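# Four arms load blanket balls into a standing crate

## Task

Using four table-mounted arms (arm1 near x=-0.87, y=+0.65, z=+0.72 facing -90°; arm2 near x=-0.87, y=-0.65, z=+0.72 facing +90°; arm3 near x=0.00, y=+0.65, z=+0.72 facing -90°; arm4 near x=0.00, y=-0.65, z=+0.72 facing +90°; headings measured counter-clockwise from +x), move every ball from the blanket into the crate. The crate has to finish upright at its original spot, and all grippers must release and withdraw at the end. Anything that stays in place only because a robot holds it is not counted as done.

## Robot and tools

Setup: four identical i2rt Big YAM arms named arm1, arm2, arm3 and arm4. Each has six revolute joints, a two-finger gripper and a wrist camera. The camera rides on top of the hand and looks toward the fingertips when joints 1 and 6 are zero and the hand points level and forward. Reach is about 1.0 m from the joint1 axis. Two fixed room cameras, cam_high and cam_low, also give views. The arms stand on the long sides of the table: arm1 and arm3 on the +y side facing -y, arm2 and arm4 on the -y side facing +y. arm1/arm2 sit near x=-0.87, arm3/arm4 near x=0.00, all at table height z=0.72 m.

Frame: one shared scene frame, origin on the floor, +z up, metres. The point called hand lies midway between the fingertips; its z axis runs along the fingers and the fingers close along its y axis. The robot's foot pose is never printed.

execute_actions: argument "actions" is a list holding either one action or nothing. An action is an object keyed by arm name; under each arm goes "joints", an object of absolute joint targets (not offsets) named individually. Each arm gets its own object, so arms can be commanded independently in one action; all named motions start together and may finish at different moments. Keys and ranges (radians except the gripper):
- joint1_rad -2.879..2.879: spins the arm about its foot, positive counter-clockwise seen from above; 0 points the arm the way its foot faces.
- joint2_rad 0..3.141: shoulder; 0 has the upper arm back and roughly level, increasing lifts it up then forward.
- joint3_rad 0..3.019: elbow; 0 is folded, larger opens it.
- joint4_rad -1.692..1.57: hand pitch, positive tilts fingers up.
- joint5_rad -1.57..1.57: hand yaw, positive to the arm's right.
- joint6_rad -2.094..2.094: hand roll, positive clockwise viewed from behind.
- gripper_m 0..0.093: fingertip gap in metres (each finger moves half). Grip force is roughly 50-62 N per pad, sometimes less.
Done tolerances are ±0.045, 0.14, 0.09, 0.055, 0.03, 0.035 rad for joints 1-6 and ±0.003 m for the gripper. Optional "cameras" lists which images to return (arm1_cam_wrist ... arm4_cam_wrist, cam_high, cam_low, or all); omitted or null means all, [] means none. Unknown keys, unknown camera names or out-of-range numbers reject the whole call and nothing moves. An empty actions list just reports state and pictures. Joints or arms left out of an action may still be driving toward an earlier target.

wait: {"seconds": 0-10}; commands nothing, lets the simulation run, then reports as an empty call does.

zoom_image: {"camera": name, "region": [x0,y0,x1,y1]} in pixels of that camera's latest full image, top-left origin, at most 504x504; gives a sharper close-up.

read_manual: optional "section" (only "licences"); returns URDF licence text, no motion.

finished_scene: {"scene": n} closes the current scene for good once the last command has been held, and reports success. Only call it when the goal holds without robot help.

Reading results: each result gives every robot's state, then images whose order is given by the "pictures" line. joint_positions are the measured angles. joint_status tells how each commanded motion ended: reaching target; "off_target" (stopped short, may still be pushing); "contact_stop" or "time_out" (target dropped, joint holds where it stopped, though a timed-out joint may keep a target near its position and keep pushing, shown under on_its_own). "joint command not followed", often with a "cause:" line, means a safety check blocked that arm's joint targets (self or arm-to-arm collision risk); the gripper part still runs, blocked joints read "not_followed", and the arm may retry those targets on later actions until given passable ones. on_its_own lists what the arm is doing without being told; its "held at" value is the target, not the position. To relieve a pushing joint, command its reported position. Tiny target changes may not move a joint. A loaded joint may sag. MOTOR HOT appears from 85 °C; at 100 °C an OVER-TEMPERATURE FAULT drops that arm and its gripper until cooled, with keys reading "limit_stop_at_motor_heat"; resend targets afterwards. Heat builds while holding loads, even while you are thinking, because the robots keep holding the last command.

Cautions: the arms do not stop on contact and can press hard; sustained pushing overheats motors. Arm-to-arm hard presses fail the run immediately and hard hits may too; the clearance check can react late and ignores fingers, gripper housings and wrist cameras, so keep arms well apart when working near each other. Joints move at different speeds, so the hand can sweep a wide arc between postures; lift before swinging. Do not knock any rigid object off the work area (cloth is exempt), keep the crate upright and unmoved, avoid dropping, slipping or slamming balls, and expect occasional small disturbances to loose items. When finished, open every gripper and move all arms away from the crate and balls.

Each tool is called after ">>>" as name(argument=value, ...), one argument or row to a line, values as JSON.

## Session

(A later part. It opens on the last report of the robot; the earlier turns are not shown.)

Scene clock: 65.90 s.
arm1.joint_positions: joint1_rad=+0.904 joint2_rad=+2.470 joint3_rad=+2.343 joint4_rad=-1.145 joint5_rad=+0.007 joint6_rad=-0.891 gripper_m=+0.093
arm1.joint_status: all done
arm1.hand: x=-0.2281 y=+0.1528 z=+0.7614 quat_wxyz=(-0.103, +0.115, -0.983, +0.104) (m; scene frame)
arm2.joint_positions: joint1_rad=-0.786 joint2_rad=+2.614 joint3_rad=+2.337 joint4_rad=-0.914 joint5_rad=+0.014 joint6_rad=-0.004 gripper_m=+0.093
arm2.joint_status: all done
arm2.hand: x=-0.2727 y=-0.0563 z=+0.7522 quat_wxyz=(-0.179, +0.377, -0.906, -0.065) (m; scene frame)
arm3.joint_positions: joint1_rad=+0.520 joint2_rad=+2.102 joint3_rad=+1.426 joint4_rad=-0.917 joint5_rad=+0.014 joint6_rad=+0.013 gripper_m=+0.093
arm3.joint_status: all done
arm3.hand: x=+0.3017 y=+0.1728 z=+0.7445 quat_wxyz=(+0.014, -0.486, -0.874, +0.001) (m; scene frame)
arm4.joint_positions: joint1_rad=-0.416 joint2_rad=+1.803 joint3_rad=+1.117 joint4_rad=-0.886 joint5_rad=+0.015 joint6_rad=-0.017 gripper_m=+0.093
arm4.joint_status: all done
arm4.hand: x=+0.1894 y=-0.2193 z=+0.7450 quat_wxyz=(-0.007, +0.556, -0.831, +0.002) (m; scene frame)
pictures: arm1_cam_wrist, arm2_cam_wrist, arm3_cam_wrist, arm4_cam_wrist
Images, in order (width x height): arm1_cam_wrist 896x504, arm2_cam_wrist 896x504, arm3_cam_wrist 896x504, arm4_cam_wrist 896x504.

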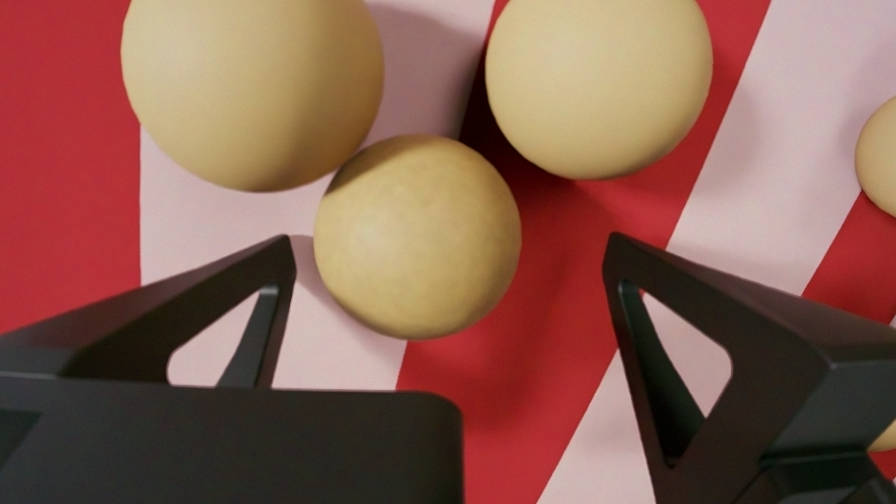

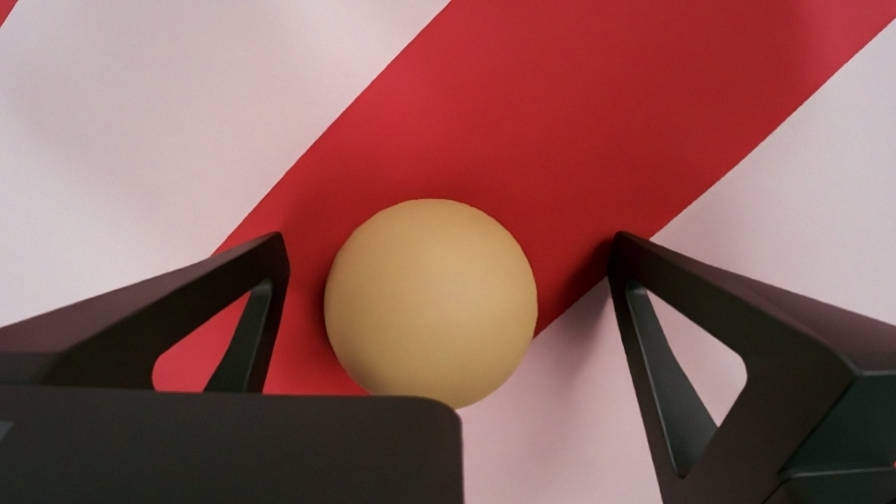

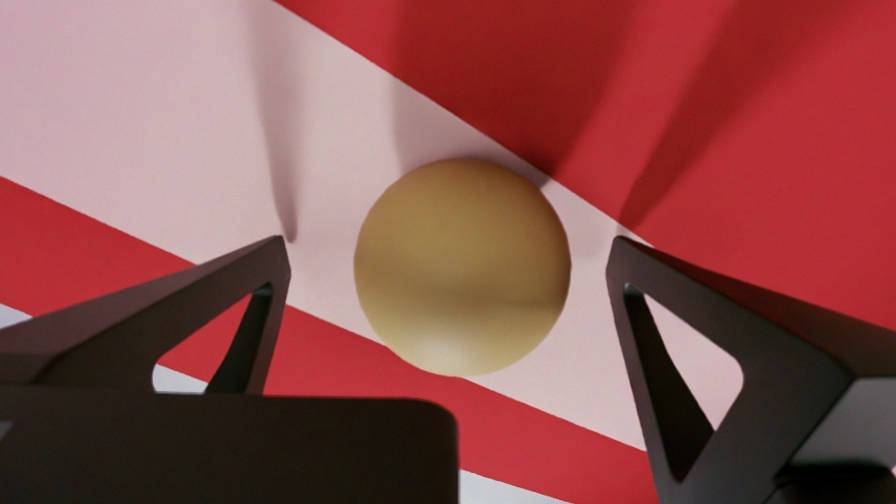

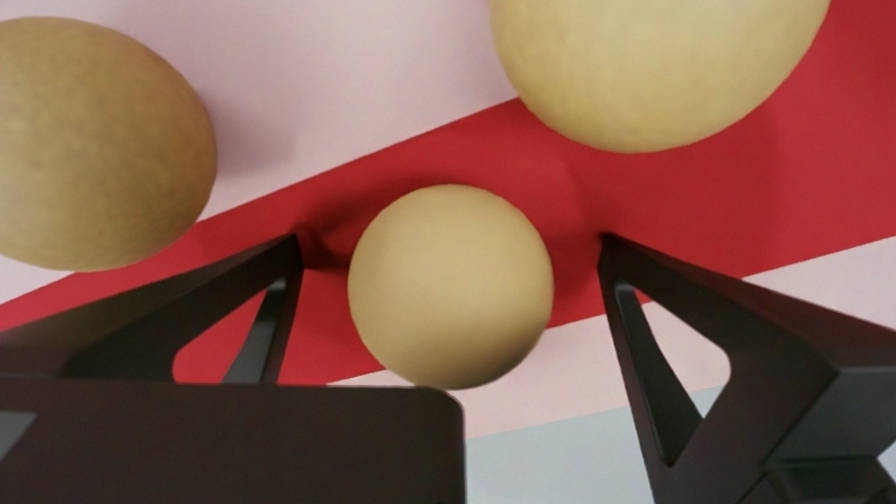

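>>> execute_actions(
  actions=[
    {"arm1":{"joints":{"joint1_rad":0.93,"joint2_rad":2.475}},"arm2":{"joints":{"joint2_rad":2.60,"joint4_rad":-0.975}},"arm3":{"joints":{"gripper_m":0.04}},"arm4":{"joints":{"gripper_m":0.04}}},
  ],
  cameras=[],
)

>>> execute_actions(
  actions=[
    {"arm1":{"joints":{"gripper_m":0.04}},"arm2":{"joints":{"gripper_m":0.04}},"arm3":{"joints":{"joint2_rad":1.3,"joint3_rad":1.8,"joint4_rad":-1.2}},"arm4":{"joints":{"joint2_rad":1.3,"joint3_rad":1.5,"joint4_rad":-1.2}}},
  ],
  cameras=[],
)

>>> execute_actions(
  actions=[
    {"arm1":{"joints":{"joint2_rad":1.474,"joint3_rad":1.44,"joint4_rad":-0.944,"joint6_rad":0}},"arm2":{"joints":{"joint2_rad":1.435,"joint3_rad":1.2,"joint4_rad":-0.717}},"arm3":{"joints":{"joint1_rad":-0.83,"joint3_rad":2.575,"joint4_rad":-0.99}},"arm4":{"joints":{"joint1_rad":0.887,"joint3_rad":2.37,"joint4_rad":-0.974}}},
  ],
  cameras=[],
)

>>> execute_actions(
  actions=[
    {"arm1":{"joints":{"joint1_rad":0.15}},"arm2":{"joints":{"joint1_rad":-0.17}},"arm3":{"joints":{"joint2_rad":2.355}},"arm4":{"joints":{"joint2_rad":2.168}}},
  ],
  cameras=[],
)

>>> execute_actions(
  actions=[
    {"arm1":{"joints":{"gripper_m":0.093}},"arm2":{"joints":{"gripper_m":0.093}},"arm3":{"joints":{"gripper_m":0.093}},"arm4":{"joints":{"gripper_m":0.093}}},
  ],
  cameras=[],
)

>>> execute_actions(
  actions=[
    {"arm1":{"joints":{"joint2_rad":1.0,"joint4_rad":-1.146}},"arm2":{"joints":{"joint2_rad":0.8}},"arm3":{"joints":{"joint2_rad":1.2,"joint3_rad":1.79,"joint4_rad":-1.076}},"arm4":{"joints":{"joint2_rad":1.2,"joint3_rad":1.235,"joint4_rad":-0.924}}},
  ],
  cameras=[],
)

>>> execute_actions(
  actions=[
    {"arm1":{"joints":{"joint1_rad":1.0,"joint3_rad":2.36}},"arm3":{"joints":{"joint1_rad":0.316}},"arm4":{"joints":{"joint1_rad":-0.268}}},
  ],
  cameras=[],
)

>>> execute_actions(
  actions=[
    {"arm1":{"joints":{"joint2_rad":2.52}},"arm3":{"joints":{"joint2_rad":2.273}},"arm4":{"joints":{"joint2_rad":1.885}}},
  ],
  cameras=["arm1_cam_wrist","arm3_cam_wrist","arm4_cam_wrist","cam_high"],
)

Scene clock: 80.80 s.
arm1.joint_positions: joint1_rad=+0.911 joint2_rad=+2.469 joint3_rad=+2.343 joint4_rad=-1.145 joint5_rad=+0.010 joint6_rad=-0.893 gripper_m=+0.093
arm1.joint_status: all done
arm1.hand: x=-0.2247 y=+0.1570 z=+0.7626 quat_wxyz=(-0.103, +0.119, -0.982, +0.105) (m; scene frame)
arm2.joint_positions: joint1_rad=-0.786 joint2_rad=+2.608 joint3_rad=+2.337 joint4_rad=-0.957 joint5_rad=+0.014 joint6_rad=-0.004 gripper_m=+0.093
arm2.joint_status: all done
arm2.hand: x=-0.2789 y=-0.0625 z=+0.7531 quat_wxyz=(-0.162, +0.378, -0.909, -0.058) (m; scene frame)
arm3.joint_positions: joint1_rad=+0.520 joint2_rad=+2.102 joint3_rad=+1.426 joint4_rad=-0.917 joint5_rad=+0.014 joint6_rad=+0.013 gripper_m=+0.047
arm3.joint_status: gripper_m off_target (ended at +0.047, target +0.040)
arm3.hand: x=+0.3017 y=+0.1728 z=+0.7445 quat_wxyz=(+0.014, -0.486, -0.874, +0.001) (m; scene frame)
arm4.joint_positions: joint1_rad=-0.416 joint2_rad=+1.803 joint3_rad=+1.117 joint4_rad=-0.886 joint5_rad=+0.015 joint6_rad=-0.017 gripper_m=+0.047
arm4.joint_status: gripper_m off_target (ended at +0.047, target +0.040)
arm4.hand: x=+0.1894 y=-0.2193 z=+0.7450 quat_wxyz=(-0.007, +0.556, -0.831, +0.002) (m; scene frame)
pictures: none
No camera images: the call's "cameras" was empty. Leave "cameras" out to get every camera's image.

Scene clock: 82.83 s.
arm1.joint_positions: joint1_rad=+0.922 joint2_rad=+2.469 joint3_rad=+2.343 joint4_rad=-1.145 joint5_rad=+0.010 joint6_rad=-0.893 gripper_m=+0.048
arm1.joint_status: gripper_m off_target (ended at +0.048, target +0.040)
arm1.hand: x=-0.2195 y=+0.1639 z=+0.7627 quat_wxyz=(-0.104, +0.124, -0.981, +0.104) (m; scene frame)
arm2.joint_positions: joint1_rad=-0.786 joint2_rad=+2.608 joint3_rad=+2.337 joint4_rad=-0.961 joint5_rad=+0.014 joint6_rad=-0.004 gripper_m=+0.046
arm2.joint_status: gripper_m off_target (ended at +0.046, target +0.040)
arm2.hand: x=-0.2794 y=-0.0630 z=+0.7531 quat_wxyz=(-0.161, +0.379, -0.910, -0.057) (m; scene frame)
arm3.joint_positions: joint1_rad=+0.520 joint2_rad=+1.311 joint3_rad=+1.791 joint4_rad=-1.194 joint5_rad=+0.014 joint6_rad=+0.013 gripper_m=+0.047
arm3.joint_status: all done
arm3.hand: x=+0.2755 y=+0.2151 z=+1.3359 quat_wxyz=(-0.362, -0.444, -0.794, +0.203) (m; scene frame)
arm4.joint_positions: joint1_rad=-0.416 joint2_rad=+1.307 joint3_rad=+1.494 joint4_rad=-1.192 joint5_rad=+0.015 joint6_rad=-0.017 gripper_m=+0.047
arm4.joint_status: all done
arm4.hand: x=+0.1989 y=-0.2003 z=+1.1269 quat_wxyz=(-0.242, +0.531, -0.798, -0.149) (m; scene frame)
pictures: none
No camera images: the call's "cameras" was empty. Leave "cameras" out to get every camera's image.

Scene clock: 84.70 s.
arm1.joint_positions: joint1_rad=+0.922 joint2_rad=+1.452 joint3_rad=+1.442 joint4_rad=-0.949 joint5_rad=+0.010 joint6_rad=-0.010 gripper_m=+0.048
arm1.joint_status: all done
arm1.hand: x=-0.4153 y=+0.3081 z=+1.0428 quat_wxyz=(-0.282, -0.297, -0.907, +0.098) (m; scene frame)
arm2.joint_positions: joint1_rad=-0.786 joint2_rad=+1.439 joint3_rad=+1.189 joint4_rad=-0.724 joint5_rad=+0.014 joint6_rad=-0.004 gripper_m=+0.046
arm2.joint_status: all done
arm2.hand: x=-0.4820 y=-0.2645 z=+1.0382 quat_wxyz=(-0.276, +0.366, -0.882, -0.105) (m; scene frame)
arm3.joint_positions: joint1_rad=-0.825 joint2_rad=+1.305 joint3_rad=+2.567 joint4_rad=-1.003 joint5_rad=+0.016 joint6_rad=+0.013 gripper_m=+0.047
arm3.joint_status: all done
arm3.hand: x=-0.2405 y=+0.4093 z=+1.7480 quat_wxyz=(-0.307, -0.565, -0.226, +0.731) (m; scene frame)
arm4.joint_positions: joint1_rad=+0.885 joint2_rad=+1.292 joint3_rad=+2.338 joint4_rad=-0.983 joint5_rad=+0.015 joint6_rad=-0.017 gripper_m=+0.047
arm4.joint_status: all done
arm4.hand: x=-0.3263 y=-0.3938 z=+1.6057 quat_wxyz=(-0.257, +0.645, -0.223, -0.685) (m; scene frame)
pictures: none
No camera images: the call's "cameras" was empty. Leave "cameras" out to get every camera's image.

Scene clock: 86.90 s.
arm1.joint_positions: joint1_rad=+0.146 joint2_rad=+1.453 joint3_rad=+1.442 joint4_rad=-0.949 joint5_rad=+0.011 joint6_rad=-0.007 gripper_m=+0.048
arm1.joint_status: all done
arm1.hand: x=-0.7836 y=+0.0870 z=+1.0411 quat_wxyz=(-0.221, -0.619, -0.727, +0.198) (m; scene frame)
arm2.joint_positions: joint1_rad=-0.163 joint2_rad=+1.439 joint3_rad=+1.189 joint4_rad=-0.724 joint5_rad=+0.015 joint6_rad=-0.004 gripper_m=+0.046
arm2.joint_status: all done
arm2.hand: x=-0.7798 y=-0.1100 z=+1.0368 quat_wxyz=(-0.231, +0.619, -0.728, -0.183) (m; scene frame)
arm3.joint_positions: joint1_rad=-0.825 joint2_rad=+2.346 joint3_rad=+2.531 joint4_rad=-0.995 joint5_rad=+0.016 joint6_rad=+0.013 gripper_m=+0.047
arm3.joint_status: all done
arm3.hand: x=-0.6188 y=+0.0240 z=+1.0530 quat_wxyz=(-0.139, -0.859, -0.351, +0.345) (m; scene frame)
arm4.joint_positions: joint1_rad=+0.885 joint2_rad=+2.177 joint3_rad=+2.329 joint4_rad=-0.977 joint5_rad=+0.015 joint6_rad=-0.017 gripper_m=+0.047
arm4.joint_status: all done
arm4.hand: x=-0.6510 y=-0.1254 z=+1.0286 quat_wxyz=(-0.135, +0.880, -0.303, -0.341) (m; scene frame)
pictures: none
No camera images: the call's "cameras" was empty. Leave "cameras" out to get every camera's image.

Scene clock: 87.50 s.
arm1.joint_positions: joint1_rad=+0.146 joint2_rad=+1.453 joint3_rad=+1.442 joint4_rad=-0.949 joint5_rad=+0.011 joint6_rad=-0.007 gripper_m=+0.093
arm1.joint_status: all done
arm1.hand: x=-0.7836 y=+0.0870 z=+1.0411 quat_wxyz=(-0.221, -0.619, -0.727, +0.198) (m; scene frame)
arm2.joint_positions: joint1_rad=-0.163 joint2_rad=+1.439 joint3_rad=+1.189 joint4_rad=-0.724 joint5_rad=+0.015 joint6_rad=-0.004 gripper_m=+0.093
arm2.joint_status: all done
arm2.hand: x=-0.7798 y=-0.1100 z=+1.0368 quat_wxyz=(-0.231, +0.619, -0.728, -0.183) (m; scene frame)
arm3.joint_positions: joint1_rad=-0.825 joint2_rad=+2.346 joint3_rad=+2.531 joint4_rad=-0.995 joint5_rad=+0.016 joint6_rad=+0.013 gripper_m=+0.093
arm3.joint_status: all done
arm3.hand: x=-0.6188 y=+0.0240 z=+1.0530 quat_wxyz=(-0.139, -0.859, -0.351, +0.345) (m; scene frame)
arm4.joint_positions: joint1_rad=+0.885 joint2_rad=+2.177 joint3_rad=+2.329 joint4_rad=-0.977 joint5_rad=+0.015 joint6_rad=-0.017 gripper_m=+0.093
arm4.joint_status: all done
arm4.hand: x=-0.6510 y=-0.1254 z=+1.0286 quat_wxyz=(-0.135, +0.880, -0.303, -0.341) (m; scene frame)
pictures: none
No camera images: the call's "cameras" was empty. Leave "cameras" out to get every camera's image.

Scene clock: 89.57 s.
arm1.joint_positions: joint1_rad=+0.146 joint2_rad=+0.997 joint3_rad=+1.429 joint4_rad=-1.138 joint5_rad=+0.011 joint6_rad=-0.007 gripper_m=+0.093
arm1.joint_status: all done
arm1.hand: x=-0.8082 y=+0.2444 z=+1.2195 quat_wxyz=(-0.312, -0.590, -0.692, +0.276) (m; scene frame)
arm2.joint_positions: joint1_rad=-0.163 joint2_rad=+0.789 joint3_rad=+1.189 joint4_rad=-0.724 joint5_rad=+0.015 joint6_rad=-0.004 gripper_m=+0.093
arm2.joint_status: all done
arm2.hand: x=-0.8068 y=-0.2671 z=+1.3372 quat_wxyz=(-0.451, +0.525, -0.619, -0.371) (m; scene frame)
arm3.joint_positions: joint1_rad=-0.825 joint2_rad=+1.210 joint3_rad=+1.786 joint4_rad=-1.073 joint5_rad=+0.016 joint6_rad=+0.013 gripper_m=+0.093
arm3.joint_status: all done
arm3.hand: x=-0.3437 y=+0.3043 z=+1.4068 quat_wxyz=(-0.195, -0.796, -0.324, +0.473) (m; scene frame)
arm4.joint_positions: joint1_rad=+0.885 joint2_rad=+1.203 joint3_rad=+1.229 joint4_rad=-0.931 joint5_rad=+0.015 joint6_rad=-0.017 gripper_m=+0.093
arm4.joint_status: all done
arm4.hand: x=-0.3747 y=-0.3484 z=+1.0723 quat_wxyz=(-0.123, +0.892, -0.307, -0.307) (m; scene frame)
pictures: none
No camera images: the call's "cameras" was empty. Leave "cameras" out to get every camera's image.

Scene clock: 91.33 s.
arm1.joint_positions: joint1_rad=+0.990 joint2_rad=+0.993 joint3_rad=+2.360 joint4_rad=-1.145 joint5_rad=+0.011 joint6_rad=-0.007 gripper_m=+0.093
arm1.joint_status: all done
arm1.hand: x=-0.7104 y=+0.5405 z=+1.6482 quat_wxyz=(-0.747, -0.180, -0.600, +0.224) (m; scene frame)
arm2.joint_positions: joint1_rad=-0.163 joint2_rad=+0.789 joint3_rad=+1.189 joint4_rad=-0.724 joint5_rad=+0.015 joint6_rad=-0.004 gripper_m=+0.093
arm2.joint_status: not commanded
arm2.hand: x=-0.8068 y=-0.2671 z=+1.3372 quat_wxyz=(-0.451, +0.525, -0.619, -0.371) (m; scene frame)
arm3.joint_positions: joint1_rad=+0.318 joint2_rad=+1.210 joint3_rad=+1.786 joint4_rad=-1.073 joint5_rad=+0.015 joint6_rad=+0.013 gripper_m=+0.093
arm3.joint_status: all done
arm3.hand: x=+0.1731 y=+0.1937 z=+1.4064 quat_wxyz=(-0.420, -0.494, -0.703, +0.292) (m; scene frame)
arm4.joint_positions: joint1_rad=-0.271 joint2_rad=+1.203 joint3_rad=+1.229 joint4_rad=-0.931 joint5_rad=+0.015 joint6_rad=-0.017 gripper_m=+0.093
arm4.joint_status: all done
arm4.hand: x=+0.1283 y=-0.1882 z=+1.0747 quat_wxyz=(-0.270, +0.578, -0.745, -0.195) (m; scene frame)
pictures: none
No camera images: the call's "cameras" was empty. Leave "cameras" out to get every camera's image.

Scene clock: 93.27 s.
arm1.joint_positions: joint1_rad=+0.991 joint2_rad=+2.477 joint3_rad=+2.347 joint4_rad=-1.144 joint5_rad=+0.009 joint6_rad=-0.006 gripper_m=+0.093
arm1.joint_status: all done
arm1.hand: x=-0.1872 y=+0.2095 z=+0.7579 quat_wxyz=(-0.139, -0.276, -0.950, +0.044) (m; scene frame)
arm2.joint_positions: joint1_rad=-0.163 joint2_rad=+0.789 joint3_rad=+1.189 joint4_rad=-0.724 joint5_rad=+0.015 joint6_rad=-0.004 gripper_m=+0.093
arm2.joint_status: not commanded
arm2.hand: x=-0.8068 y=-0.2671 z=+1.3372 quat_wxyz=(-0.451, +0.525, -0.619, -0.371) (m; scene frame)
arm3.joint_positions: joint1_rad=+0.318 joint2_rad=+2.273 joint3_rad=+1.772 joint4_rad=-1.076 joint5_rad=+0.015 joint6_rad=+0.013 gripper_m=+0.093
arm3.joint_status: all done
arm3.hand: x=+0.2313 y=+0.0404 z=+0.7538 quat_wxyz=(+0.007, -0.571, -0.821, +0.005) (m; scene frame)
arm4.joint_positions: joint1_rad=-0.271 joint2_rad=+1.875 joint3_rad=+1.234 joint4_rad=-0.929 joint5_rad=+0.015 joint6_rad=-0.017 gripper_m=+0.093
arm4.joint_status: all done
arm4.hand: x=+0.1349 y=-0.1620 z=+0.7467 quat_wxyz=(-0.009, +0.615, -0.789, +0.002) (m; scene frame)
pictures: arm1_cam_wrist, arm3_cam_wrist, arm4_cam_wrist, cam_high
Images, in order (width x height): arm1_cam_wrist 896x504, arm3_cam_wrist 896x504, arm4_cam_wrist 896x504, cam_high 896x504.

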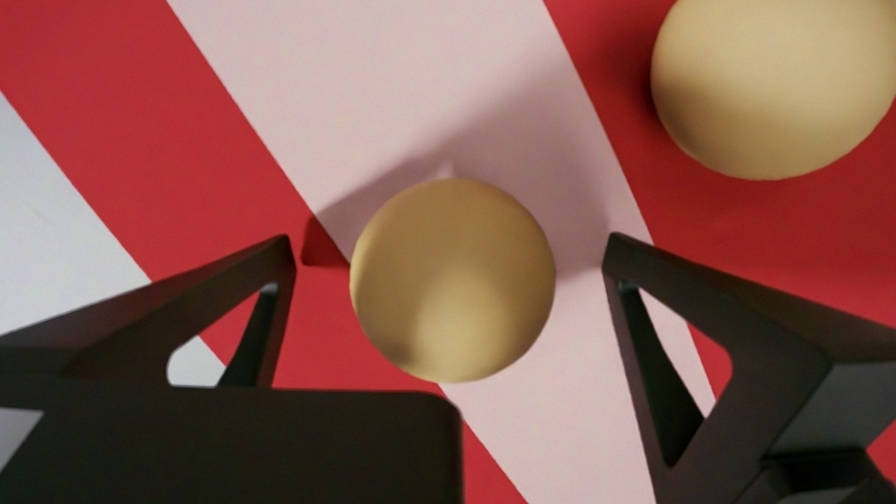

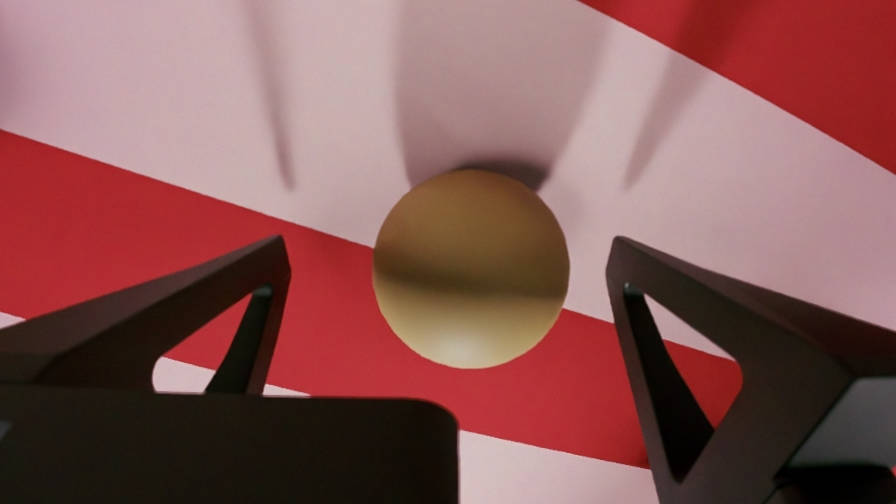

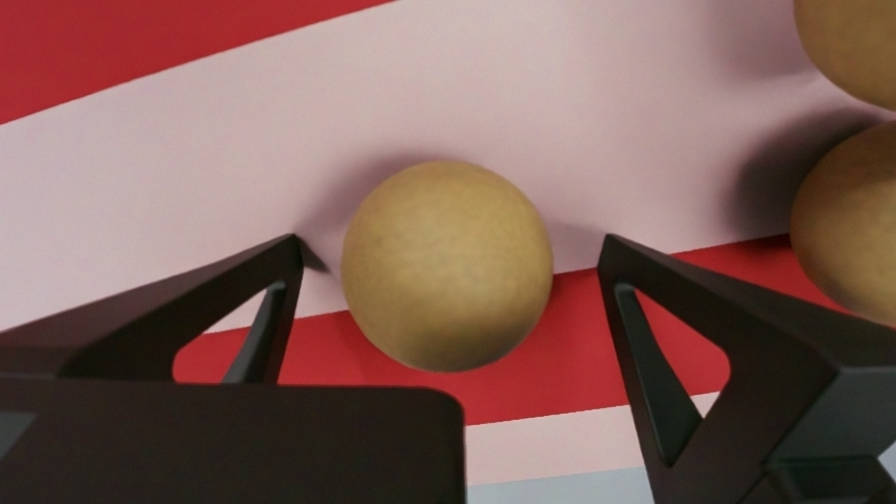

